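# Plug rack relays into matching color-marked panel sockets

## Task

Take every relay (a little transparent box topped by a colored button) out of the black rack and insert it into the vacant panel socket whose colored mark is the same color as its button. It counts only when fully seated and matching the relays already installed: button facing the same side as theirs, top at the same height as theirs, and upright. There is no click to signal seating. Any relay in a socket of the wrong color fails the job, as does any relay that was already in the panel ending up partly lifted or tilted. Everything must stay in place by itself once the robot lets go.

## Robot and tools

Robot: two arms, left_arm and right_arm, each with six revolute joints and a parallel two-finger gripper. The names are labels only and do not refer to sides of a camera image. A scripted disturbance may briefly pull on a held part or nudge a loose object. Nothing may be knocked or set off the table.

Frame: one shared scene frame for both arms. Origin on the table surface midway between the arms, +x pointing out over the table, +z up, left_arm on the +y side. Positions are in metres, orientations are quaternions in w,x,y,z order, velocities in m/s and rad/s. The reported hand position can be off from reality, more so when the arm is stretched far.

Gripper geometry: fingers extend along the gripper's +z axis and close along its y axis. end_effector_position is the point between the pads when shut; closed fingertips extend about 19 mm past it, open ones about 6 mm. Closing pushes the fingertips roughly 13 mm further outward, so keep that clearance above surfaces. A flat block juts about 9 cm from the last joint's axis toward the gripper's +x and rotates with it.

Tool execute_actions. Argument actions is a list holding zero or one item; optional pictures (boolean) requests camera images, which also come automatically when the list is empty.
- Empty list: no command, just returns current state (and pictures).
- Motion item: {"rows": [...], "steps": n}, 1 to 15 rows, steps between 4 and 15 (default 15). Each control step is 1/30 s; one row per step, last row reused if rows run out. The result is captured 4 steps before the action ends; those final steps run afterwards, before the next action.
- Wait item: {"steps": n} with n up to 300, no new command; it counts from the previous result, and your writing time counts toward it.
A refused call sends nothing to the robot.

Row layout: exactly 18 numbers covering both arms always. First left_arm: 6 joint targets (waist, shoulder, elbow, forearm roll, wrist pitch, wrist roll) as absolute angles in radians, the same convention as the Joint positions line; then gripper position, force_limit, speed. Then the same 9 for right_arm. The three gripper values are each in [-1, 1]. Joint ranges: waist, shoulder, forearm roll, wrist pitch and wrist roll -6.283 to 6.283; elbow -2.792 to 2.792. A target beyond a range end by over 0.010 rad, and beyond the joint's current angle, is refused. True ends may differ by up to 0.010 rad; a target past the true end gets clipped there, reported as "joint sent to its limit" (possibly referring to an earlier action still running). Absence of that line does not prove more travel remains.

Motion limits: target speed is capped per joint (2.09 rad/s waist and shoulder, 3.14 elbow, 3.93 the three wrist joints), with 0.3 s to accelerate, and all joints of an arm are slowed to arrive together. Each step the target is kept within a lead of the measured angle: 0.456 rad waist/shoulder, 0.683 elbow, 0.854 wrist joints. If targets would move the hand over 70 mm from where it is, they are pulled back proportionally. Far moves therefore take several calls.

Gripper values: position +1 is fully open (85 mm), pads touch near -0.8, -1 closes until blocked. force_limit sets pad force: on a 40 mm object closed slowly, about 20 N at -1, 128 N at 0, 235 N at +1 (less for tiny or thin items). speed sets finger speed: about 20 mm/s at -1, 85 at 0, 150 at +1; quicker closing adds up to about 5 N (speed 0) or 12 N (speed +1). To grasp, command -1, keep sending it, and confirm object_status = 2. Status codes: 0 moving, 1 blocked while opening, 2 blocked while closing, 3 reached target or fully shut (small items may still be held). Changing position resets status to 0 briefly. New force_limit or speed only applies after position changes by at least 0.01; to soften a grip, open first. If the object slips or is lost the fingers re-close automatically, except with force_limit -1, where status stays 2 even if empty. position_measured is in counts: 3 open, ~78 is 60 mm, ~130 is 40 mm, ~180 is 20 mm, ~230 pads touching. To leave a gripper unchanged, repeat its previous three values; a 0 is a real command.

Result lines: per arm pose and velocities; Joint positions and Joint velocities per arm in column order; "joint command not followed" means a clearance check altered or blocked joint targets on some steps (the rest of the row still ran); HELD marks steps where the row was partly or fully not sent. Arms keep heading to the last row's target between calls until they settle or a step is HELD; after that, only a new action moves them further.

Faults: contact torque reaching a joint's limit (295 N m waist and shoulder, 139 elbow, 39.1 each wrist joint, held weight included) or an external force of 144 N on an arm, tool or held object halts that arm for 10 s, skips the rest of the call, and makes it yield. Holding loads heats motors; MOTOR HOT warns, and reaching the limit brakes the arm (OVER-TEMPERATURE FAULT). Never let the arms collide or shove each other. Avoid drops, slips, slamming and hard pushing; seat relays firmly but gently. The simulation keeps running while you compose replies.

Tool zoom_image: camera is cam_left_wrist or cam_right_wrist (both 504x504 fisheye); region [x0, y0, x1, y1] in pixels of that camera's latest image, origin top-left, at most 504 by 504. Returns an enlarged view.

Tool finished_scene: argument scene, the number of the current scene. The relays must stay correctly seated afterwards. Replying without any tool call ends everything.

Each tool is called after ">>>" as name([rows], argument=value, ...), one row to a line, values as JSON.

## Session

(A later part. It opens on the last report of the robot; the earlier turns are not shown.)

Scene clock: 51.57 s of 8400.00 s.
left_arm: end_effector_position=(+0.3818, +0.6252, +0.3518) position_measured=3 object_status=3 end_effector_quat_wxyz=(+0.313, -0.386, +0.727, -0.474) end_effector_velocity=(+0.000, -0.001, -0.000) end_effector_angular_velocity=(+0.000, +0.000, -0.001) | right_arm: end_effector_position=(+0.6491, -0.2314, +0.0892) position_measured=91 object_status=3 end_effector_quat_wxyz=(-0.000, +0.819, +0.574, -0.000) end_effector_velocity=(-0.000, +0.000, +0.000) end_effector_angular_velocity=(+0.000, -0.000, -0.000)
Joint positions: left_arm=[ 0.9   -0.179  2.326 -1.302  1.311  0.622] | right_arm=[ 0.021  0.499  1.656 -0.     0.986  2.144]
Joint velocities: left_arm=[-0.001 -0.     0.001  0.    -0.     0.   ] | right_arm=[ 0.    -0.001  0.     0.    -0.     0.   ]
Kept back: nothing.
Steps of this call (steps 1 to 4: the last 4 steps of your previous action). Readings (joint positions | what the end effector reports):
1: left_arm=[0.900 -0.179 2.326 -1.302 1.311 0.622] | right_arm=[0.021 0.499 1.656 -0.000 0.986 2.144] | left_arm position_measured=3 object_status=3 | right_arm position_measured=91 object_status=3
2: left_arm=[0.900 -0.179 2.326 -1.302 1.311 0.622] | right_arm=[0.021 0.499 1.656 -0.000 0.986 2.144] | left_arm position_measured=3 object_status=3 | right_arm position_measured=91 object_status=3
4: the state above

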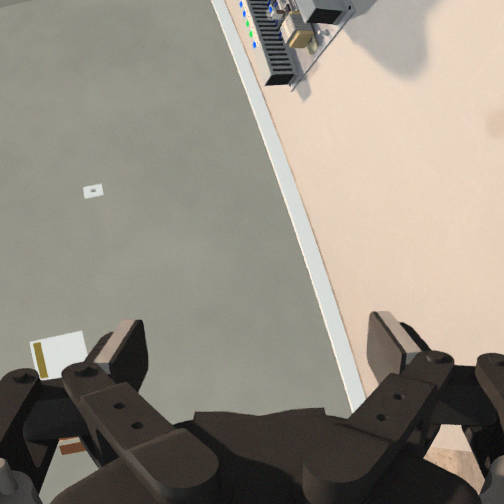

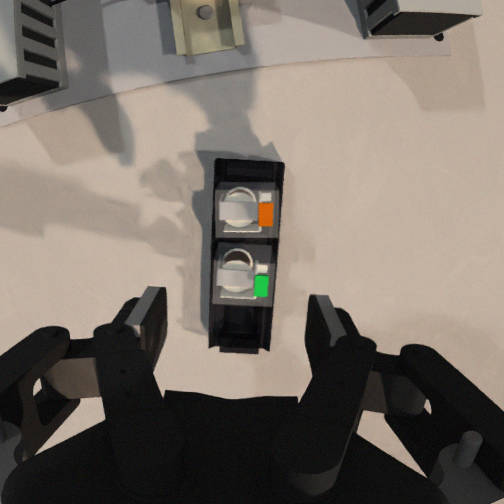

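>>> execute_actions([
  {"rows":[[0.9,-0.179,2.326,-1.302,1.311,0.622,1,0,0,0.0189,0.501,1.6523,0,0.9883,2.144,0.3,0.2,-0.2],[0.9,-0.179,2.326,-1.302,1.311,0.622,1,0,0,0.0189,0.501,1.6523,0,0.9883,2.144,0.3,0.2,-0.2],[0.9,-0.179,2.326,-1.302,1.311,0.622,1,0,0,0.0189,0.501,1.6523,0,0.9883,2.144,0.3,0.2,-0.2],[0.9,-0.179,2.326,-1.302,1.311,0.622,1,0,0,0.0189,0.5324,1.6739,0,0.9353,2.144,0.3,0.2,-0.2]],"steps":15},
], pictures=true)

>>> zoom_image(camera="cam_right_wrist", region=[150,180,370,400])

Scene clock: 52.23 s of 8400.00 s.
left_arm: end_effector_position=(+0.3818, +0.6252, +0.3518) position_measured=3 object_status=3 end_effector_quat_wxyz=(+0.313, -0.386, +0.727, -0.474) end_effector_velocity=(-0.000, +0.000, -0.000) end_effector_angular_velocity=(+0.000, +0.000, +0.001) | right_arm: end_effector_position=(+0.6511, -0.2323, +0.0555) position_measured=91 object_status=3 end_effector_quat_wxyz=(-0.000, +0.820, +0.573, -0.000) end_effector_velocity=(+0.001, +0.000, -0.001) end_effector_angular_velocity=(+0.001, -0.003, -0.000)
Joint positions: left_arm=[ 0.9   -0.179  2.326 -1.302  1.311  0.622] | right_arm=[0.019 0.533 1.674 0.    0.935 2.144]
Joint velocities: left_arm=[ 0.001 -0.     0.     0.    -0.     0.   ] | right_arm=[-0.     0.001  0.    -0.    -0.004 -0.   ]
Steps of this call (steps 1 to 9: the robot went on to your last target; steps 10 to 20: the first 11 steps of this action). Readings (joint positions | what the end effector reports):
10: left_arm=[0.900 -0.179 2.326 -1.302 1.311 0.622] | right_arm=[0.021 0.499 1.656 -0.000 0.986 2.144] | left_arm position_measured=3 object_status=3 | right_arm position_measured=91 object_status=3
11: left_arm=[0.900 -0.179 2.326 -1.302 1.311 0.622] | right_arm=[0.020 0.499 1.655 0.000 0.986 2.144] | left_arm position_measured=3 object_status=3 | right_arm position_measured=91 object_status=3
13: left_arm=[0.900 -0.179 2.326 -1.302 1.311 0.622] | right_arm=[0.019 0.500 1.653 0.000 0.987 2.144] | left_arm position_measured=3 object_status=3 | right_arm position_measured=91 object_status=3
17: left_arm=[0.900 -0.179 2.326 -1.302 1.311 0.622] | right_arm=[0.019 0.532 1.674 0.000 0.937 2.144] | left_arm position_measured=3 object_status=3 | right_arm position_measured=91 object_status=3
20: the state above

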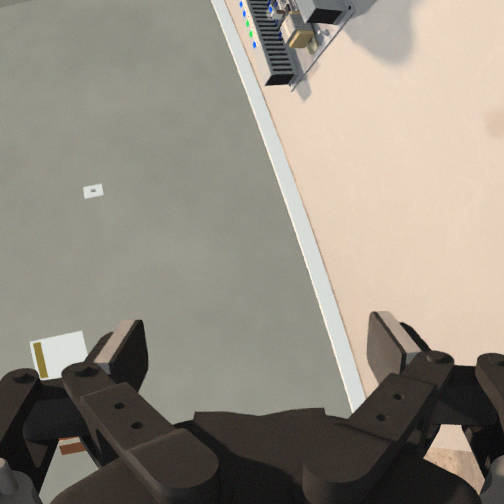

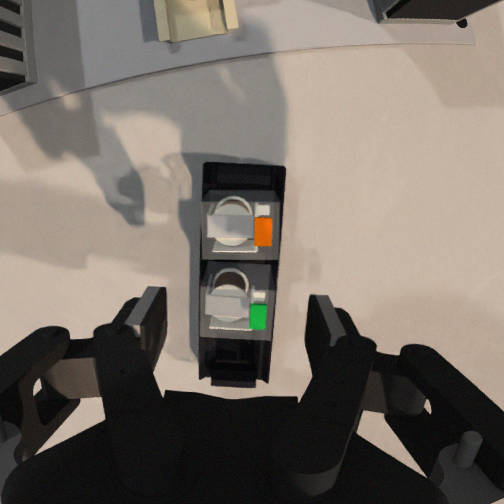

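Region (150, 180, 370, 400) of cam_right_wrist's 504x504 image, scaled by 2.291, with more detail than that image has.

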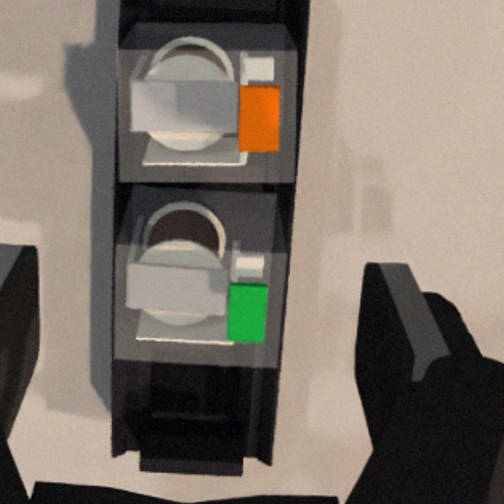

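>>> execute_actions([
  {"rows":[[0.9,-0.179,2.326,-1.302,1.311,0.622,1,0,0,0.0189,0.5324,1.6739,0,0.9353,2.144,-0.4,0.2,0.2]],"steps":15},
])

>>> execute_actions([
  {"steps":8},
], pictures=true)

Scene clock: 52.73 s of 8400.00 s.
left_arm: end_effector_position=(+0.3818, +0.6252, +0.3518) position_measured=3 object_status=3 end_effector_quat_wxyz=(+0.313, -0.386, +0.727, -0.474) end_effector_velocity=(-0.000, +0.001, -0.000) end_effector_angular_velocity=(+0.000, +0.000, +0.003) | right_arm: end_effector_position=(+0.6511, -0.2323, +0.0557) position_measured=161 object_status=0 end_effector_quat_wxyz=(-0.000, +0.820, +0.573, -0.000) end_effector_velocity=(+0.000, +0.000, +0.004) end_effector_angular_velocity=(+0.001, -0.005, +0.000)
Joint positions: left_arm=[ 0.9   -0.179  2.326 -1.302  1.311  0.622] | right_arm=[0.019 0.532 1.674 0.    0.935 2.144]
Joint velocities: left_arm=[ 0.002  0.     0.    -0.    -0.001  0.   ] | right_arm=[ 0.    -0.005  0.    -0.    -0.    -0.   ]
Steps of this call (steps 1 to 4: the last 4 steps of your previous action; steps 5 to 15: the first 11 steps of this action). Readings (joint positions | what the end effector reports):
5: left_arm=[0.900 -0.179 2.326 -1.302 1.311 0.622] | right_arm=[0.019 0.533 1.674 0.000 0.935 2.144] | left_arm position_measured=3 object_status=3 | right_arm position_measured=91 object_status=0
6: left_arm=[0.900 -0.179 2.326 -1.302 1.311 0.622] | right_arm=[0.019 0.533 1.674 0.000 0.935 2.144] | left_arm position_measured=3 object_status=3 | right_arm position_measured=92 object_status=0
8: left_arm=[0.900 -0.179 2.326 -1.302 1.311 0.622] | right_arm=[0.019 0.533 1.674 0.000 0.935 2.144] | left_arm position_measured=3 object_status=3 | right_arm position_measured=102 object_status=0
12: left_arm=[0.900 -0.179 2.326 -1.302 1.311 0.622] | right_arm=[0.019 0.532 1.674 0.000 0.935 2.144] | left_arm position_measured=3 object_status=3 | right_arm position_measured=135 object_status=0
15: the state above

Scene clock: 53.00 s of 8400.00 s.
left_arm: end_effector_position=(+0.3818, +0.6252, +0.3518) position_measured=3 object_status=3 end_effector_quat_wxyz=(+0.313, -0.386, +0.727, -0.474) end_effector_velocity=(+0.000, +0.001, +0.000) end_effector_angular_velocity=(+0.001, +0.000, +0.001) | right_arm: end_effector_position=(+0.6511, -0.2323, +0.0558) position_measured=169 object_status=2 end_effector_quat_wxyz=(+0.000, +0.820, +0.573, +0.000) end_effector_velocity=(-0.000, +0.001, +0.000) end_effector_angular_velocity=(+0.000, -0.000, +0.001)
Joint positions: left_arm=[ 0.9   -0.179  2.326 -1.302  1.311  0.622] | right_arm=[ 0.019  0.532  1.674 -0.     0.935  2.144]
Joint velocities: left_arm=[-0.     0.    -0.001  0.    -0.001 -0.001] | right_arm=[ 0.001 -0.    -0.     0.     0.    -0.   ]
Kept back: nothing.
Steps of this call (steps 1 to 4: the last 4 steps of your previous action; steps 5 to 8: the robot went on to your last target). Readings (joint positions | what the end effector reports):
1: left_arm=[0.900 -0.179 2.326 -1.302 1.311 0.622] | right_arm=[0.019 0.532 1.674 0.000 0.935 2.144] | left_arm position_measured=3 object_status=3 | right_arm position_measured=167 object_status=0
2: left_arm=[0.900 -0.179 2.326 -1.302 1.311 0.622] | right_arm=[0.019 0.532 1.674 0.000 0.935 2.144] | left_arm position_measured=3 object_status=3 | right_arm position_measured=168 object_status=0
4: left_arm=[0.900 -0.179 2.326 -1.302 1.311 0.622] | right_arm=[0.019 0.532 1.674 0.000 0.935 2.144] | left_arm position_measured=3 object_status=3 | right_arm position_measured=169 object_status=0
8: the state above

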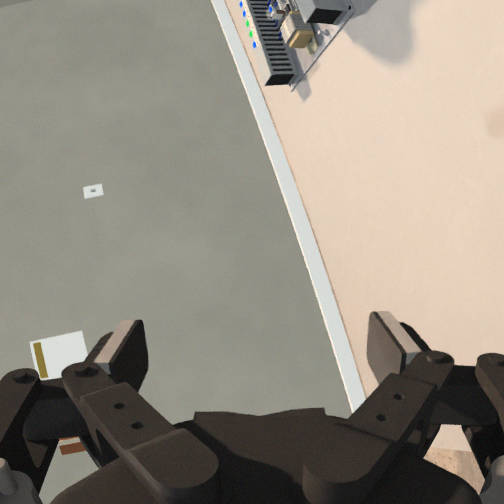

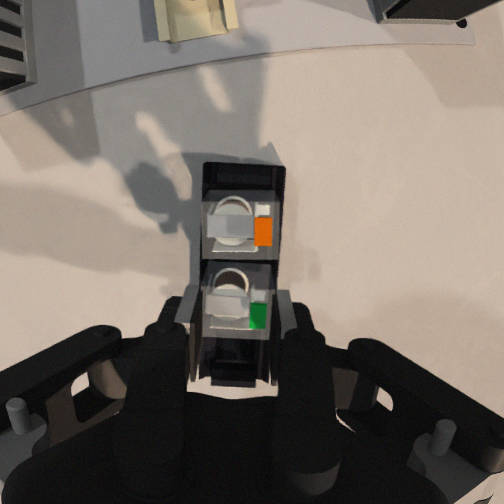

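>>> execute_actions([
  {"rows":[[0.9,-0.179,2.326,-1.302,1.311,0.622,1,0,0,0.0189,0.529,1.6718,0,0.9408,2.144,-0.4,0.2,0.2],[0.9,-0.179,2.326,-1.302,1.311,0.622,1,0,0,0.0189,0.526,1.6697,0,0.9459,2.144,-0.4,0.2,0.2],[0.9,-0.179,2.326,-1.302,1.311,0.622,1,0,0,0.0189,0.520,1.6655,0,0.9561,2.144,-0.4,0.2,0.2],[0.9,-0.179,2.326,-1.302,1.311,0.622,1,0,0,0.0189,0.511,1.659,0,0.9716,2.144,-0.4,0.2,0.2],[0.9,-0.179,2.326,-1.302,1.311,0.622,1,0,0,0.0189,0.501,1.6523,0,0.9883,2.144,-0.4,0.2,0.2],[0.9,-0.179,2.326,-1.302,1.311,0.622,1,0,0,0.0189,0.485,1.638,0,1.0186,2.144,-0.4,0.2,0.2],[0.9,-0.179,2.326,-1.302,1.311,0.622,1,0,0,0.0189,0.468,1.622,0,1.0516,2.144,-0.4,0.2,0.2],[0.9,-0.179,2.326,-1.302,1.311,0.622,1,0,0,0.0189,0.4444,1.5976,0,1.0996,2.144,-0.4,0.2,0.2],[0.9,-0.179,2.326,-1.302,1.311,0.622,1,0,0,0.0189,0.4444,1.5976,0,1.0996,2.144,-0.4,0.2,0.2],[0.9,-0.179,2.326,-1.302,1.311,0.622,1,0,0,0.0189,0.4444,1.5976,0,1.0996,2.9,-0.4,0.2,0.2],[0.9,-0.179,2.326,-1.302,1.311,0.622,1,0,0,0.0189,0.4444,1.5976,0,1.0996,3.5,-0.4,0.2,0.2]],"steps":15},
])

>>> execute_actions([
  {"rows":[[0.9,-0.179,2.326,-1.302,1.311,0.622,1,0,0,0.12,0.52,1.475,0,1.1466,4.3,-0.4,0.2,0.2],[0.9,-0.179,2.326,-1.302,1.311,0.622,1,0,0,0.12,0.52,1.475,0,1.1466,4.3,-0.4,0.2,0.2],[0.9,-0.179,2.326,-1.302,1.311,0.622,1,0,0,0.3213,0.679,1.2129,0,1.2497,5.3464,-0.4,0.2,0.2]],"steps":15},
])

>>> execute_actions([
  {"rows":[[0.9,-0.179,2.326,-1.302,1.311,0.622,1,0,0,0.3213,0.679,1.2129,0,1.2497,5.3464,-0.4,0.2,0.2]],"steps":12},
])

>>> execute_actions([
  {"rows":[[0.9,-0.179,2.326,-1.302,1.311,0.622,1,0,0,0.3213,0.6989,1.243,0,1.1997,5.3464,-0.4,0.2,0.2]],"steps":14},
], pictures=true)

Scene clock: 54.03 s of 8400.00 s.
left_arm: end_effector_position=(+0.3818, +0.6252, +0.3518) position_measured=3 object_status=3 end_effector_quat_wxyz=(+0.313, -0.386, +0.727, -0.474) end_effector_velocity=(-0.001, -0.000, -0.000) end_effector_angular_velocity=(-0.002, +0.000, +0.001) | right_arm: end_effector_position=(+0.6513, -0.2322, +0.1531) position_measured=169 object_status=2 end_effector_quat_wxyz=(+0.000, +0.822, +0.570, +0.000) end_effector_velocity=(-0.038, -0.007, +0.197) end_effector_angular_velocity=(-0.006, +0.042, -0.396)
Joint positions: left_arm=[ 0.9   -0.179  2.326 -1.302  1.311  0.622] | right_arm=[0.019 0.449 1.603 0.    1.089 2.151]
Joint velocities: left_arm=[ 0.001  0.     0.001 -0.     0.001 -0.   ] | right_arm=[ 0.001 -0.184 -0.113  0.003  0.34   0.395]
Steps of this call (steps 1 to 15: the robot went on to your last target; steps 16 to 20: nothing new was sent; steps 21 to 31: the first 11 steps of this action). Readings (joint positions | what the end effector reports):
21: left_arm=[0.900 -0.179 2.326 -1.302 1.311 0.622] | right_arm=[0.019 0.532 1.674 -0.000 0.935 2.144] | left_arm position_measured=3 object_status=3 | right_arm position_measured=169 object_status=2
22: left_arm=[0.900 -0.179 2.326 -1.302 1.311 0.622] | right_arm=[0.019 0.531 1.673 -0.000 0.937 2.144] | left_arm position_measured=3 object_status=3 | right_arm position_measured=169 object_status=2
24: left_arm=[0.900 -0.179 2.326 -1.302 1.311 0.622] | right_arm=[0.019 0.524 1.668 -0.000 0.949 2.144] | left_arm position_measured=3 object_status=3 | right_arm position_measured=169 object_status=2
28: left_arm=[0.900 -0.179 2.326 -1.302 1.311 0.622] | right_arm=[0.019 0.488 1.640 -0.000 1.014 2.144] | left_arm position_measured=3 object_status=3 | right_arm position_measured=169 object_status=2
31: the state above

Scene clock: 54.53 s of 8400.00 s.
left_arm: end_effector_position=(+0.3818, +0.6252, +0.3518) position_measured=3 object_status=3 end_effector_quat_wxyz=(+0.313, -0.386, +0.727, -0.474) end_effector_velocity=(-0.000, -0.000, -0.000) end_effector_angular_velocity=(+0.000, +0.000, +0.000) | right_arm: end_effector_position=(+0.6830, -0.1220, +0.1614) position_measured=169 object_status=2 end_effector_quat_wxyz=(+0.000, +0.986, +0.169, -0.000) end_effector_velocity=(+0.082, +0.432, +0.005) end_effector_angular_velocity=(-0.001, -0.004, -1.391)
Joint positions: left_arm=[ 0.9   -0.179  2.326 -1.302  1.311  0.622] | right_arm=[ 0.141  0.539  1.443 -0.     1.16   3.147]
Joint velocities: left_arm=[ 0.    -0.     0.001  0.    -0.     0.001] | right_arm=[ 0.457  0.351 -0.579 -0.001  0.225  1.849]
Steps of this call (steps 1 to 4: the last 4 steps of your previous action; steps 5 to 15: the first 11 steps of this action). Readings (joint positions | what the end effector reports):
5: left_arm=[0.900 -0.179 2.326 -1.302 1.311 0.622] | right_arm=[0.019 0.446 1.600 0.000 1.097 2.399] | left_arm position_measured=3 object_status=3 | right_arm position_measured=169 object_status=2
6: left_arm=[0.900 -0.179 2.326 -1.302 1.311 0.622] | right_arm=[0.019 0.446 1.599 0.000 1.098 2.492] | left_arm position_measured=3 object_status=3 | right_arm position_measured=169 object_status=2
8: left_arm=[0.900 -0.179 2.326 -1.302 1.311 0.622] | right_arm=[0.025 0.450 1.591 0.000 1.102 2.701] | left_arm position_measured=3 object_status=3 | right_arm position_measured=169 object_status=2
12: left_arm=[0.900 -0.179 2.326 -1.302 1.311 0.622] | right_arm=[0.095 0.504 1.502 -0.000 1.136 2.973] | left_arm position_measured=3 object_status=3 | right_arm position_measured=169 object_status=2
15: the state above

Scene clock: 54.93 s of 8400.00 s.
left_arm: end_effector_position=(+0.3818, +0.6252, +0.3518) position_measured=3 object_status=3 end_effector_quat_wxyz=(+0.313, -0.386, +0.727, -0.474) end_effector_velocity=(-0.000, +0.000, +0.000) end_effector_angular_velocity=(-0.000, -0.001, -0.000) | right_arm: end_effector_position=(+0.6937, +0.0223, +0.1603) position_measured=169 object_status=2 end_effector_quat_wxyz=(+0.000, +0.954, -0.301, -0.000) end_effector_velocity=(-0.009, +0.235, -0.008) end_effector_angular_velocity=(-0.000, +0.000, -3.464)
Joint positions: left_arm=[ 0.9   -0.179  2.326 -1.302  1.311  0.622] | right_arm=[ 0.288  0.653  1.256 -0.     1.233  4.245]
Joint velocities: left_arm=[ 0.001  0.    -0.    -0.     0.002  0.   ] | right_arm=[ 0.234  0.181 -0.296  0.001  0.115  3.697]
Steps of this call (steps 1 to 4: the last 4 steps of your previous action; steps 5 to 12: the first 8 steps of this action). Readings (joint positions | what the end effector reports):
5: left_arm=[0.900 -0.179 2.326 -1.302 1.311 0.622] | right_arm=[0.211 0.594 1.353 -0.000 1.195 3.505] | left_arm position_measured=3 object_status=3 | right_arm position_measured=169 object_status=2
6: left_arm=[0.900 -0.179 2.326 -1.302 1.311 0.622] | right_arm=[0.224 0.604 1.337 -0.000 1.201 3.590] | left_arm position_measured=3 object_status=3 | right_arm position_measured=169 object_status=2
8: left_arm=[0.900 -0.179 2.326 -1.302 1.311 0.622] | right_arm=[0.248 0.622 1.307 -0.000 1.213 3.778] | left_arm position_measured=3 object_status=3 | right_arm position_measured=169 object_status=2
12: the state above

Scene clock: 55.40 s of 8400.00 s.
left_arm: end_effector_position=(+0.3818, +0.6252, +0.3518) position_measured=3 object_status=3 end_effector_quat_wxyz=(+0.313, -0.386, +0.727, -0.474) end_effector_velocity=(-0.000, -0.001, -0.000) end_effector_angular_velocity=(-0.001, -0.000, -0.001) | right_arm: end_effector_position=(+0.6916, +0.0561, +0.1251) position_measured=169 object_status=2 end_effector_quat_wxyz=(-0.000, -0.668, +0.744, +0.000) end_effector_velocity=(+0.001, +0.001, -0.002) end_effector_angular_velocity=(+0.002, -0.003, -0.015)
Joint positions: left_arm=[ 0.9   -0.179  2.326 -1.302  1.311  0.622] | right_arm=[ 0.321  0.699  1.243 -0.     1.2    5.346]
Joint velocities: left_arm=[-0.     0.     0.001  0.     0.001  0.   ] | right_arm=[ 0.     0.002 -0.     0.    -0.005  0.014]
Steps of this call (steps 1 to 4: the last 4 steps of your previous action; steps 5 to 14: the first 10 steps of this action). Readings (joint positions | what the end effector reports):
5: left_arm=[0.900 -0.179 2.326 -1.302 1.311 0.622] | right_arm=[0.311 0.671 1.226 -0.000 1.245 4.866] | left_arm position_measured=3 object_status=3 | right_arm position_measured=169 object_status=2
6: left_arm=[0.900 -0.179 2.326 -1.302 1.311 0.622] | right_arm=[0.314 0.673 1.224 -0.000 1.245 4.975] | left_arm position_measured=3 object_status=3 | right_arm position_measured=169 object_status=2
8: left_arm=[0.900 -0.179 2.326 -1.302 1.311 0.622] | right_arm=[0.318 0.680 1.226 -0.000 1.239 5.153] | left_arm position_measured=3 object_status=3 | right_arm position_measured=169 object_status=2
12: left_arm=[0.900 -0.179 2.326 -1.302 1.311 0.622] | right_arm=[0.321 0.698 1.242 -0.000 1.203 5.335] | left_arm position_measured=3 object_status=3 | right_arm position_measured=169 object_status=2
14: the state above

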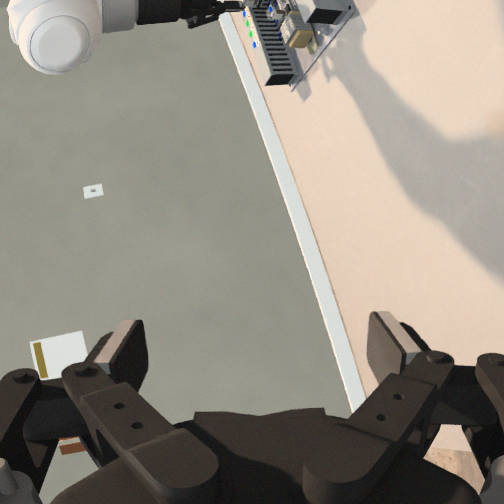

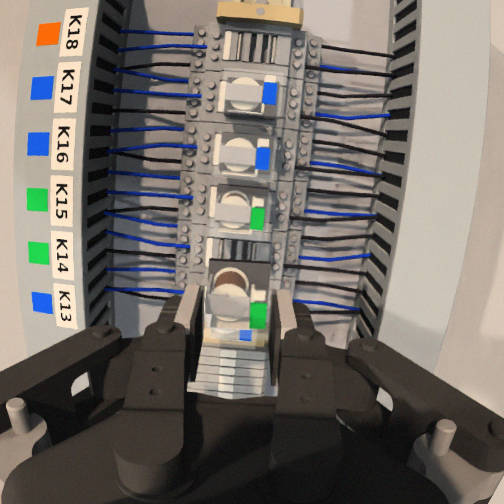

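>>> execute_actions([
  {"rows":[[0.9,-0.179,2.326,-1.302,1.311,0.622,1,0,0,0.322,0.7106,1.2472,0,1.1838,5.347,-0.4,0.2,0.2]],"steps":14},
], pictures=true)

>>> zoom_image(camera="cam_right_wrist", region=[150,130,370,350])

Scene clock: 56.17 s of 8400.00 s.
left_arm: end_effector_position=(+0.3818, +0.6252, +0.3518) position_measured=3 object_status=3 end_effector_quat_wxyz=(+0.313, -0.386, +0.727, -0.474) end_effector_velocity=(+0.000, -0.001, -0.001) end_effector_angular_velocity=(+0.000, +0.000, -0.001) | right_arm: end_effector_position=(+0.6932, +0.0579, +0.1123) position_measured=169 object_status=2 end_effector_quat_wxyz=(+0.000, -0.668, +0.745, +0.000) end_effector_velocity=(+0.000, +0.000, +0.000) end_effector_angular_velocity=(+0.000, -0.000, -0.000)
Joint positions: left_arm=[ 0.9   -0.179  2.326 -1.302  1.311  0.622] | right_arm=[0.322 0.711 1.247 0.    1.184 5.347]
Joint velocities: left_arm=[-0.001  0.     0.001  0.    -0.     0.001] | right_arm=[-0. -0. -0.  0. -0.  0.]
Steps of this call (steps 1 to 4: the last 4 steps of your previous action; steps 5 to 13: the robot went on to your last target; steps 14 to 23: the first 10 steps of this action). Readings (joint positions | what the end effector reports):
14: left_arm=[0.900 -0.179 2.326 -1.302 1.311 0.622] | right_arm=[0.321 0.699 1.243 -0.000 1.200 5.346] | left_arm position_measured=3 object_status=3 | right_arm position_measured=169 object_status=2
15: left_arm=[0.900 -0.179 2.326 -1.302 1.311 0.622] | right_arm=[0.322 0.702 1.244 0.000 1.195 5.347] | left_arm position_measured=3 object_status=3 | right_arm position_measured=169 object_status=2
17: left_arm=[0.900 -0.179 2.326 -1.302 1.311 0.622] | right_arm=[0.322 0.710 1.248 0.000 1.185 5.347] | left_arm position_measured=3 object_status=3 | right_arm position_measured=169 object_status=2
21: left_arm=[0.900 -0.179 2.326 -1.302 1.311 0.622] | right_arm=[0.322 0.711 1.247 0.000 1.184 5.347] | left_arm position_measured=3 object_status=3 | right_arm position_measured=169 object_status=2
23: the state above

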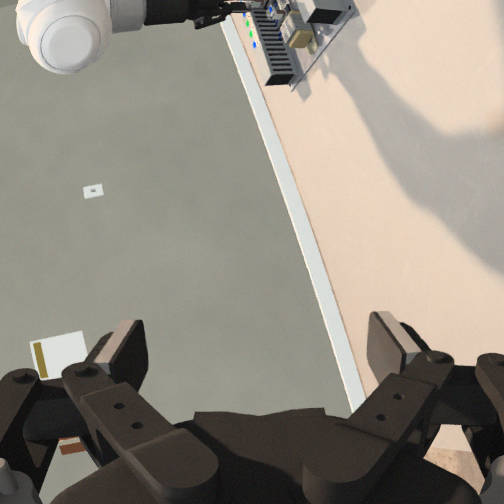

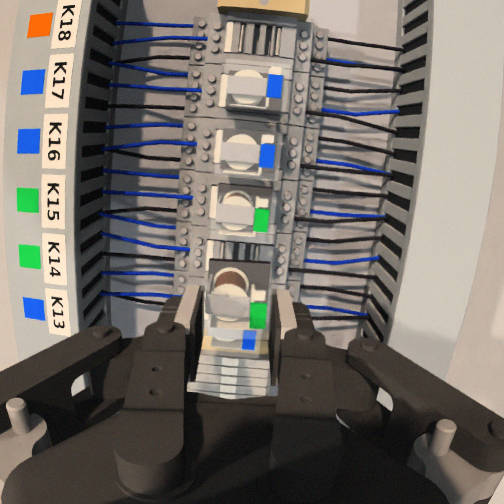

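Region (150, 130, 370, 350) of cam_right_wrist's 504x504 image, scaled by 2.291, with more detail than that image has.

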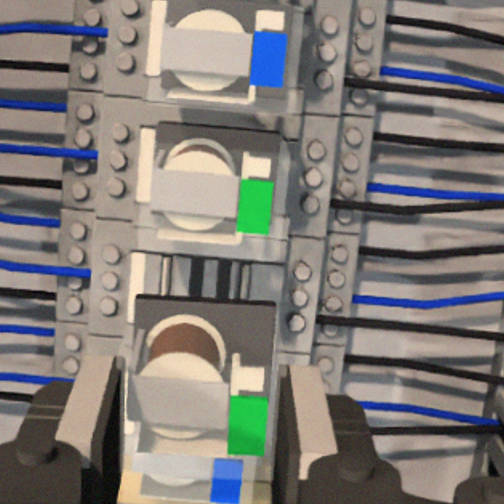

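>>> execute_actions([
  {"rows":[[0.9,-0.179,2.326,-1.302,1.311,0.622,1,0,0,0.3216,0.7112,1.246,0,1.1844,5.347,-0.4,0.2,0.2],[0.9,-0.179,2.326,-1.302,1.311,0.622,1,0,0,0.3216,0.7112,1.246,0,1.1844,5.347,-0.4,0.2,0.2],[0.9,-0.179,2.326,-1.302,1.311,0.622,1,0,0,0.3216,0.714,1.249,0,1.1786,5.347,-0.4,0.2,0.2],[0.9,-0.179,2.326,-1.302,1.311,0.622,1,0,0,0.3216,0.717,1.2522,0,1.1724,5.347,-0.4,0.2,0.2],[0.9,-0.179,2.326,-1.302,1.311,0.622,1,0,0,0.3216,0.72,1.2554,0,1.1662,5.347,-0.4,0.2,0.2],[0.9,-0.179,2.326,-1.302,1.311,0.622,1,0,0,0.3216,0.7227,1.2583,0,1.1606,5.347,-0.4,0.2,0.2]],"steps":14},
], pictures=true)

>>> zoom_image(camera="cam_right_wrist", region=[150,130,370,350])

Scene clock: 56.93 s of 8400.00 s.
left_arm: end_effector_position=(+0.3818, +0.6252, +0.3518) position_measured=3 object_status=3 end_effector_quat_wxyz=(+0.313, -0.386, +0.727, -0.474) end_effector_velocity=(-0.000, -0.000, -0.000) end_effector_angular_velocity=(+0.000, +0.000, -0.000) | right_arm: end_effector_position=(+0.6939, +0.0578, +0.0954) position_measured=169 object_status=2 end_effector_quat_wxyz=(-0.000, -0.667, +0.745, -0.000) end_effector_velocity=(+0.001, +0.000, +0.001) end_effector_angular_velocity=(+0.003, -0.004, -0.001)
Joint positions: left_arm=[ 0.9   -0.179  2.326 -1.302  1.311  0.622] | right_arm=[ 0.322  0.723  1.258 -0.     1.161  5.347]
Joint velocities: left_arm=[-0.    -0.     0.    -0.    -0.     0.001] | right_arm=[-0.001 -0.002  0.     0.    -0.004  0.   ]
Steps of this call (steps 1 to 4: the last 4 steps of your previous action; steps 5 to 13: the robot went on to your last target; steps 14 to 23: the first 10 steps of this action). Readings (joint positions | what the end effector reports):
14: left_arm=[0.900 -0.179 2.326 -1.302 1.311 0.622] | right_arm=[0.322 0.711 1.247 0.000 1.184 5.347] | left_arm position_measured=3 object_status=3 | right_arm position_measured=169 object_status=2
15: left_arm=[0.900 -0.179 2.326 -1.302 1.311 0.622] | right_arm=[0.322 0.711 1.247 -0.000 1.184 5.347] | left_arm position_measured=3 object_status=3 | right_arm position_measured=169 object_status=2
17: left_arm=[0.900 -0.179 2.326 -1.302 1.311 0.622] | right_arm=[0.322 0.712 1.247 -0.000 1.181 5.347] | left_arm position_measured=3 object_status=3 | right_arm position_measured=169 object_status=2
21: left_arm=[0.900 -0.179 2.326 -1.302 1.311 0.622] | right_arm=[0.322 0.722 1.258 -0.000 1.162 5.347] | left_arm position_measured=3 object_status=3 | right_arm position_measured=169 object_status=2
23: the state above

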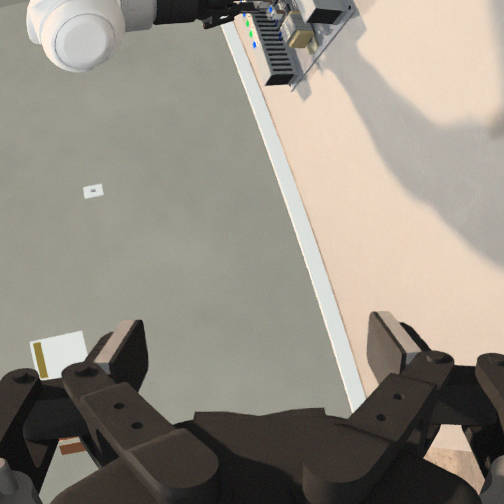

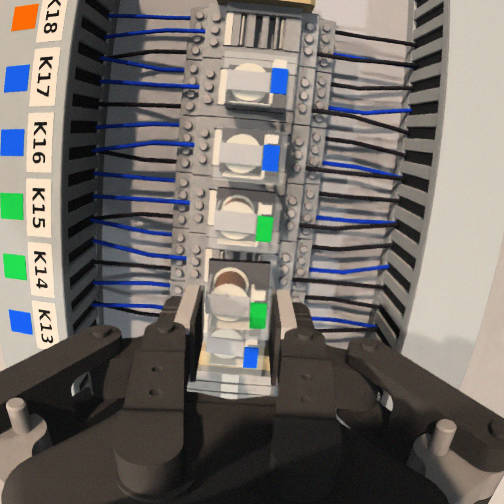

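Region (150, 130, 370, 350) of cam_right_wrist's 504x504 image, scaled by 2.291, with more detail than that image has.

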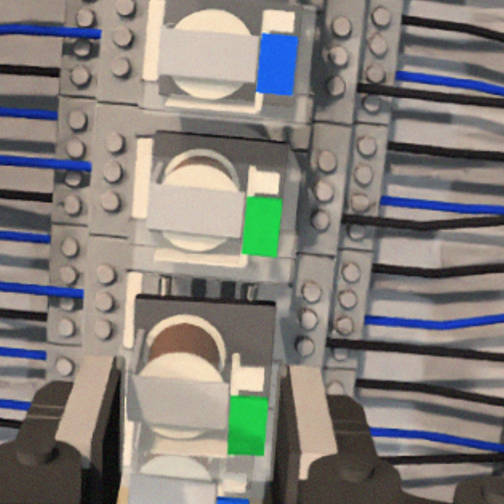

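>>> execute_actions([
  {"rows":[[0.9,-0.179,2.326,-1.302,1.311,0.622,1,0,0,0.3216,0.7241,1.2597,0,1.1578,5.347,-0.4,0.2,0.2],[0.9,-0.179,2.326,-1.302,1.311,0.622,1,0,0,0.3216,0.7255,1.2612,0,1.1549,5.347,-0.4,0.2,0.2],[0.9,-0.179,2.326,-1.302,1.311,0.622,1,0,0,0.3216,0.7269,1.2626,0,1.1521,5.347,-0.4,0.2,0.2],[0.9,-0.179,2.326,-1.302,1.311,0.622,1,0,0,0.3216,0.7283,1.2641,0,1.1492,5.347,-0.4,0.2,0.2],[0.9,-0.179,2.326,-1.302,1.311,0.622,1,0,0,0.3216,0.7296,1.2655,0,1.1465,5.347,-0.4,0.2,0.2],[0.9,-0.179,2.326,-1.302,1.311,0.622,1,0,0,0.3216,0.7303,1.2662,0,1.1451,5.347,-0.4,0.2,0.2]],"steps":14},
], pictures=true)

Scene clock: 57.53 s of 8400.00 s.
left_arm: end_effector_position=(+0.3818, +0.6252, +0.3518) position_measured=3 object_status=3 end_effector_quat_wxyz=(+0.313, -0.386, +0.727, -0.474) end_effector_velocity=(-0.000, -0.001, -0.000) end_effector_angular_velocity=(-0.001, -0.000, -0.001) | right_arm: end_effector_position=(+0.6939, +0.0579, +0.0844) position_measured=169 object_status=2 end_effector_quat_wxyz=(+0.000, -0.667, +0.745, -0.000) end_effector_velocity=(-0.000, +0.000, +0.001) end_effector_angular_velocity=(+0.001, -0.002, +0.001)
Joint positions: left_arm=[ 0.9   -0.179  2.326 -1.302  1.311  0.622] | right_arm=[0.322 0.73  1.266 0.    1.145 5.347]
Joint velocities: left_arm=[-0.001 -0.     0.001 -0.     0.001  0.   ] | right_arm=[ 0.001 -0.002  0.001  0.    -0.001 -0.   ]
Steps of this call (steps 1 to 4: the last 4 steps of your previous action; steps 5 to 8: the robot went on to your last target; steps 9 to 18: the first 10 steps of this action). Readings (joint positions | what the end effector reports):
9: left_arm=[0.900 -0.179 2.326 -1.302 1.311 0.622] | right_arm=[0.322 0.723 1.258 -0.000 1.160 5.347] | left_arm position_measured=3 object_status=3 | right_arm position_measured=169 object_status=2
10: left_arm=[0.900 -0.179 2.326 -1.302 1.311 0.622] | right_arm=[0.322 0.723 1.259 -0.000 1.159 5.347] | left_arm position_measured=3 object_status=3 | right_arm position_measured=169 object_status=2
12: left_arm=[0.900 -0.179 2.326 -1.302 1.311 0.622] | right_arm=[0.322 0.726 1.262 -0.000 1.154 5.347] | left_arm position_measured=3 object_status=3 | right_arm position_measured=169 object_status=2
16: left_arm=[0.900 -0.179 2.326 -1.302 1.311 0.622] | right_arm=[0.322 0.730 1.266 -0.000 1.145 5.347] | left_arm position_measured=3 object_status=3 | right_arm position_measured=169 object_status=2
18: the state above

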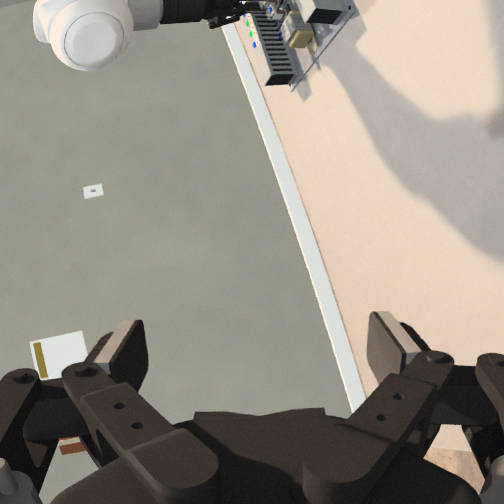

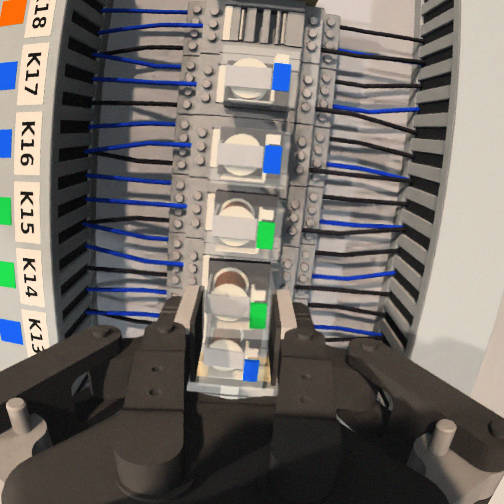

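>>> execute_actions([
  {"rows":[[0.9,-0.179,2.326,-1.302,1.311,0.622,1,0,0,0.3216,0.731,1.2669,0,1.1437,5.347,-0.4,0.2,0.2],[0.9,-0.179,2.326,-1.302,1.311,0.622,1,0,0,0.3216,0.7317,1.2676,0,1.1423,5.347,-0.4,0.2,0.2],[0.9,-0.179,2.326,-1.302,1.311,0.622,1,0,0,0.3216,0.7324,1.2683,0,1.1409,5.347,-0.4,0.2,0.2],[0.9,-0.179,2.326,-1.302,1.311,0.622,1,0,0,0.3216,0.7332,1.269,0,1.1394,5.347,-0.4,0.2,0.2],[0.9,-0.179,2.326,-1.302,1.311,0.622,1,0,0,0.3216,0.7339,1.2697,0,1.138,5.347,-0.4,0.2,0.2],[0.9,-0.179,2.326,-1.302,1.311,0.622,1,0,0,0.3216,0.7346,1.2704,0,1.1366,5.347,-0.4,0.2,0.2],[0.9,-0.179,2.326,-1.302,1.311,0.622,1,0,0,0.3216,0.7353,1.2711,0,1.1352,5.347,-0.4,0.2,0.2],[0.9,-0.179,2.326,-1.302,1.311,0.622,1,0,0,0.3216,0.736,1.2718,0,1.1338,5.347,-0.4,0.2,0.2]],"steps":15},
], pictures=true)

>>> zoom_image(camera="cam_right_wrist", region=[150,180,370,400])

Scene clock: 58.17 s of 8400.00 s.
left_arm: end_effector_position=(+0.3818, +0.6252, +0.3518) position_measured=3 object_status=3 end_effector_quat_wxyz=(+0.313, -0.386, +0.727, -0.474) end_effector_velocity=(+0.000, -0.001, +0.000) end_effector_angular_velocity=(-0.000, -0.001, -0.003) | right_arm: end_effector_position=(+0.6939, +0.0579, +0.0766) position_measured=169 object_status=2 end_effector_quat_wxyz=(+0.000, -0.667, +0.745, +0.000) end_effector_velocity=(-0.000, +0.000, -0.002) end_effector_angular_velocity=(+0.000, -0.000, +0.000)
Joint positions: left_arm=[ 0.9   -0.179  2.326 -1.302  1.311  0.622] | right_arm=[0.322 0.736 1.272 0.    1.134 5.347]
Joint velocities: left_arm=[-0.002  0.    -0.     0.     0.001  0.   ] | right_arm=[ 0.     0.001  0.001  0.    -0.003  0.   ]
Steps of this call (steps 1 to 4: the last 4 steps of your previous action; steps 5 to 8: the robot went on to your last target; steps 9 to 19: the first 11 steps of this action). Readings (joint positions | what the end effector reports):
9: left_arm=[0.900 -0.179 2.326 -1.302 1.311 0.622] | right_arm=[0.322 0.730 1.266 0.000 1.145 5.347] | left_arm position_measured=3 object_status=3 | right_arm position_measured=169 object_status=2
10: left_arm=[0.900 -0.179 2.326 -1.302 1.311 0.622] | right_arm=[0.322 0.731 1.267 0.000 1.144 5.347] | left_arm position_measured=3 object_status=3 | right_arm position_measured=169 object_status=2
12: left_arm=[0.900 -0.179 2.326 -1.302 1.311 0.622] | right_arm=[0.322 0.732 1.268 0.000 1.142 5.347] | left_arm position_measured=3 object_status=3 | right_arm position_measured=169 object_status=2
16: left_arm=[0.900 -0.179 2.326 -1.302 1.311 0.622] | right_arm=[0.322 0.735 1.271 0.000 1.136 5.347] | left_arm position_measured=3 object_status=3 | right_arm position_measured=169 object_status=2
19: the state above

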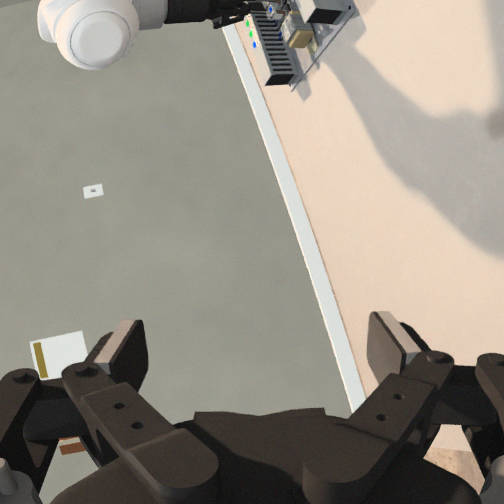

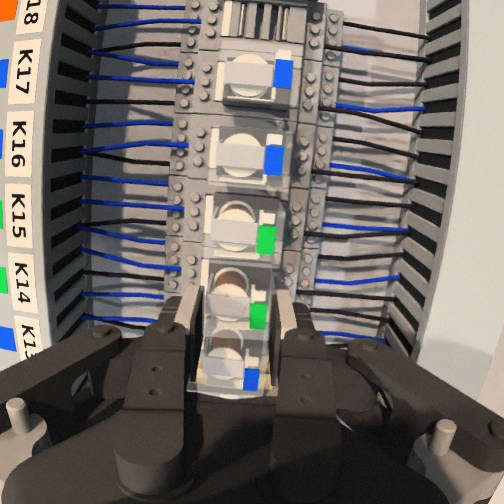

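Region (150, 180, 370, 400) of cam_right_wrist's 504x504 image, scaled by 2.291, with more detail than that image has.

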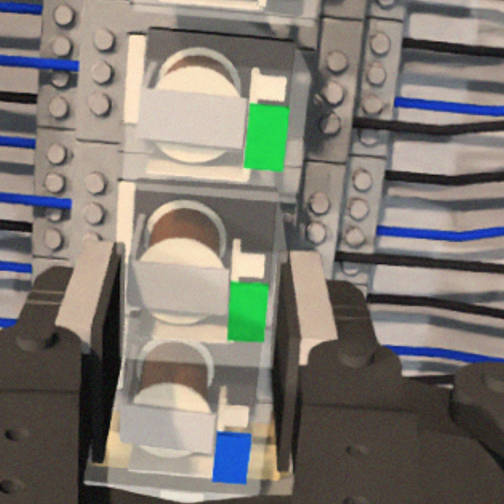

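>>> execute_actions([
  {"rows":[[0.9,-0.179,2.326,-1.302,1.311,0.622,1,0,0,0.3216,0.7365,1.2723,0,1.1328,5.347,-0.4,0.2,0.2]],"steps":10},
])

Scene clock: 58.53 s of 8400.00 s.
left_arm: end_effector_position=(+0.3818, +0.6252, +0.3518) position_measured=3 object_status=3 end_effector_quat_wxyz=(+0.313, -0.386, +0.727, -0.474) end_effector_velocity=(+0.000, +0.000, -0.000) end_effector_angular_velocity=(+0.000, +0.000, +0.000) | right_arm: end_effector_position=(+0.6939, +0.0579, +0.0759) position_measured=169 object_status=2 end_effector_quat_wxyz=(+0.000, -0.667, +0.745, +0.000) end_effector_velocity=(-0.000, -0.000, -0.002) end_effector_angular_velocity=(-0.001, +0.001, +0.001)
Joint positions: left_arm=[ 0.9   -0.179  2.326 -1.302  1.311  0.622] | right_arm=[0.322 0.736 1.272 0.    1.133 5.347]
Joint velocities: left_arm=[-0.     0.001 -0.    -0.    -0.001  0.   ] | right_arm=[ 0.     0.002  0.001 -0.001 -0.001 -0.   ]
Steps of this call (steps 1 to 4: the last 4 steps of your previous action; step 5: the robot went on to your last target; steps 6 to 11: the first 6 steps of this action). Readings (joint positions | what the end effector reports):
6: left_arm=[0.900 -0.179 2.326 -1.302 1.311 0.622] | right_arm=[0.322 0.736 1.272 0.000 1.134 5.347] | left_arm position_measured=3 object_status=3 | right_arm position_measured=169 object_status=2
7: left_arm=[0.900 -0.179 2.326 -1.302 1.311 0.622] | right_arm=[0.322 0.736 1.272 0.000 1.133 5.347] | left_arm position_measured=3 object_status=3 | right_arm position_measured=169 object_status=2
9: left_arm=[0.900 -0.179 2.326 -1.302 1.311 0.622] | right_arm=[0.322 0.736 1.272 0.000 1.133 5.347] | left_arm position_measured=3 object_status=3 | right_arm position_measured=169 object_status=2
11: the state above

>>> execute_actions([
  {"rows":[[0.9,-0.179,2.326,-1.302,1.311,0.622,1,0,0,0.3216,0.737,1.2728,0,1.1318,5.347,-0.4,0.2,0.2]],"steps":12},
])

Scene clock: 58.93 s of 8400.00 s.
left_arm: end_effector_position=(+0.3818, +0.6252, +0.3518) position_measured=3 object_status=3 end_effector_quat_wxyz=(+0.313, -0.386, +0.727, -0.474) end_effector_velocity=(-0.000, -0.001, -0.000) end_effector_angular_velocity=(-0.000, -0.000, -0.001) | right_arm: end_effector_position=(+0.6939, +0.0579, +0.0752) position_measured=169 object_status=2 end_effector_quat_wxyz=(+0.000, -0.667, +0.745, -0.000) end_effector_velocity=(-0.000, +0.000, -0.000) end_effector_angular_velocity=(+0.000, +0.000, +0.000)
Joint positions: left_arm=[ 0.9   -0.179  2.326 -1.302  1.311  0.622] | right_arm=[0.322 0.737 1.273 0.    1.132 5.347]
Joint velocities: left_arm=[-0.     0.     0.001  0.     0.001  0.002] | right_arm=[ 0.  0.  0.  0. -0.  0.]
Steps of this call (steps 1 to 4: the last 4 steps of your previous action; steps 5 to 12: the first 8 steps of this action). Readings (joint positions | what the end effector reports):
5: left_arm=[0.900 -0.179 2.326 -1.302 1.311 0.622] | right_arm=[0.322 0.736 1.272 0.000 1.133 5.347] | left_arm position_measured=3 object_status=3 | right_arm position_measured=169 object_status=2
6: left_arm=[0.900 -0.179 2.326 -1.302 1.311 0.622] | right_arm=[0.322 0.736 1.272 0.000 1.132 5.347] | left_arm position_measured=3 object_status=3 | right_arm position_measured=169 object_status=2
8: left_arm=[0.900 -0.179 2.326 -1.302 1.311 0.622] | right_arm=[0.322 0.737 1.273 0.000 1.132 5.347] | left_arm position_measured=3 object_status=3 | right_arm position_measured=169 object_status=2
12: the state above

>>> execute_actions([
  {"rows":[[0.9,-0.179,2.326,-1.302,1.311,0.622,1,0,0,0.3216,0.7374,1.2732,0,1.131,5.347,-0.4,0.2,0.2]],"steps":12},
], pictures=true)

>>> zoom_image(camera="cam_right_wrist", region=[150,180,370,400])

Scene clock: 59.33 s of 8400.00 s.
left_arm: end_effector_position=(+0.3818, +0.6252, +0.3518) position_measured=3 object_status=3 end_effector_quat_wxyz=(+0.313, -0.386, +0.727, -0.474) end_effector_velocity=(-0.000, +0.002, +0.000) end_effector_angular_velocity=(+0.001, -0.000, +0.003) | right_arm: end_effector_position=(+0.6939, +0.0578, +0.0745) position_measured=169 object_status=2 end_effector_quat_wxyz=(+0.000, -0.667, +0.745, -0.000) end_effector_velocity=(+0.000, -0.000, -0.001) end_effector_angular_velocity=(-0.000, +0.001, -0.000)
Joint positions: left_arm=[ 0.9   -0.179  2.326 -1.302  1.311  0.622] | right_arm=[ 0.322  0.737  1.273 -0.     1.131  5.347]
Joint velocities: left_arm=[ 0.003 -0.    -0.001 -0.    -0.    -0.   ] | right_arm=[-0.     0.001  0.     0.    -0.     0.   ]
Steps of this call (steps 1 to 4: the last 4 steps of your previous action; steps 5 to 12: the first 8 steps of this action). Readings (joint positions | what the end effector reports):
5: left_arm=[0.900 -0.179 2.326 -1.302 1.311 0.622] | right_arm=[0.322 0.737 1.273 -0.000 1.132 5.347] | left_arm position_measured=3 object_status=3 | right_arm position_measured=169 object_status=2
6: left_arm=[0.900 -0.179 2.326 -1.302 1.311 0.622] | right_arm=[0.322 0.737 1.273 -0.000 1.131 5.347] | left_arm position_measured=3 object_status=3 | right_arm position_measured=169 object_status=2
8: left_arm=[0.900 -0.179 2.326 -1.302 1.311 0.622] | right_arm=[0.322 0.737 1.273 -0.000 1.131 5.347] | left_arm position_measured=3 object_status=3 | right_arm position_measured=169 object_status=2
12: the state above

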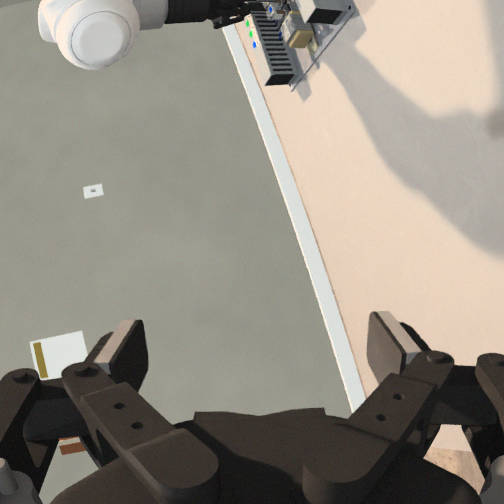

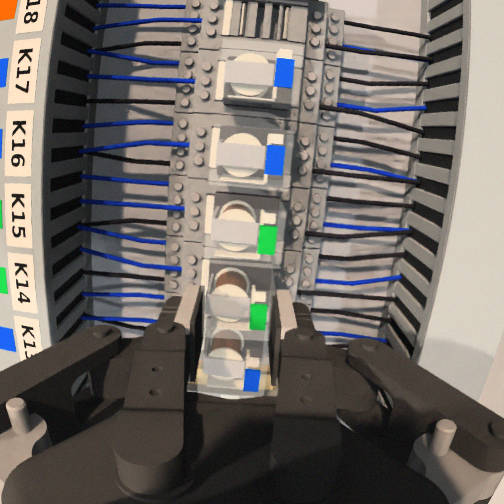

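Region (150, 180, 370, 400) of cam_right_wrist's 504x504 image, scaled by 2.291, with more detail than that image has.

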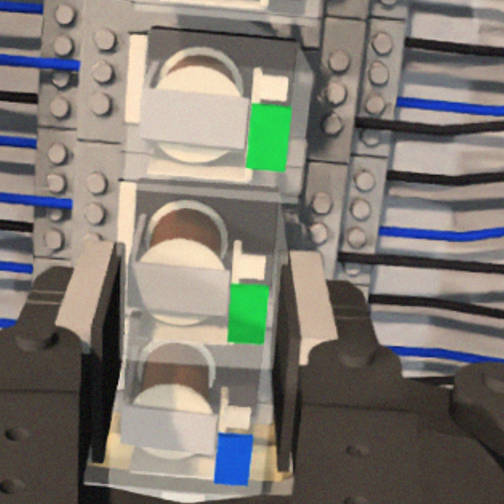

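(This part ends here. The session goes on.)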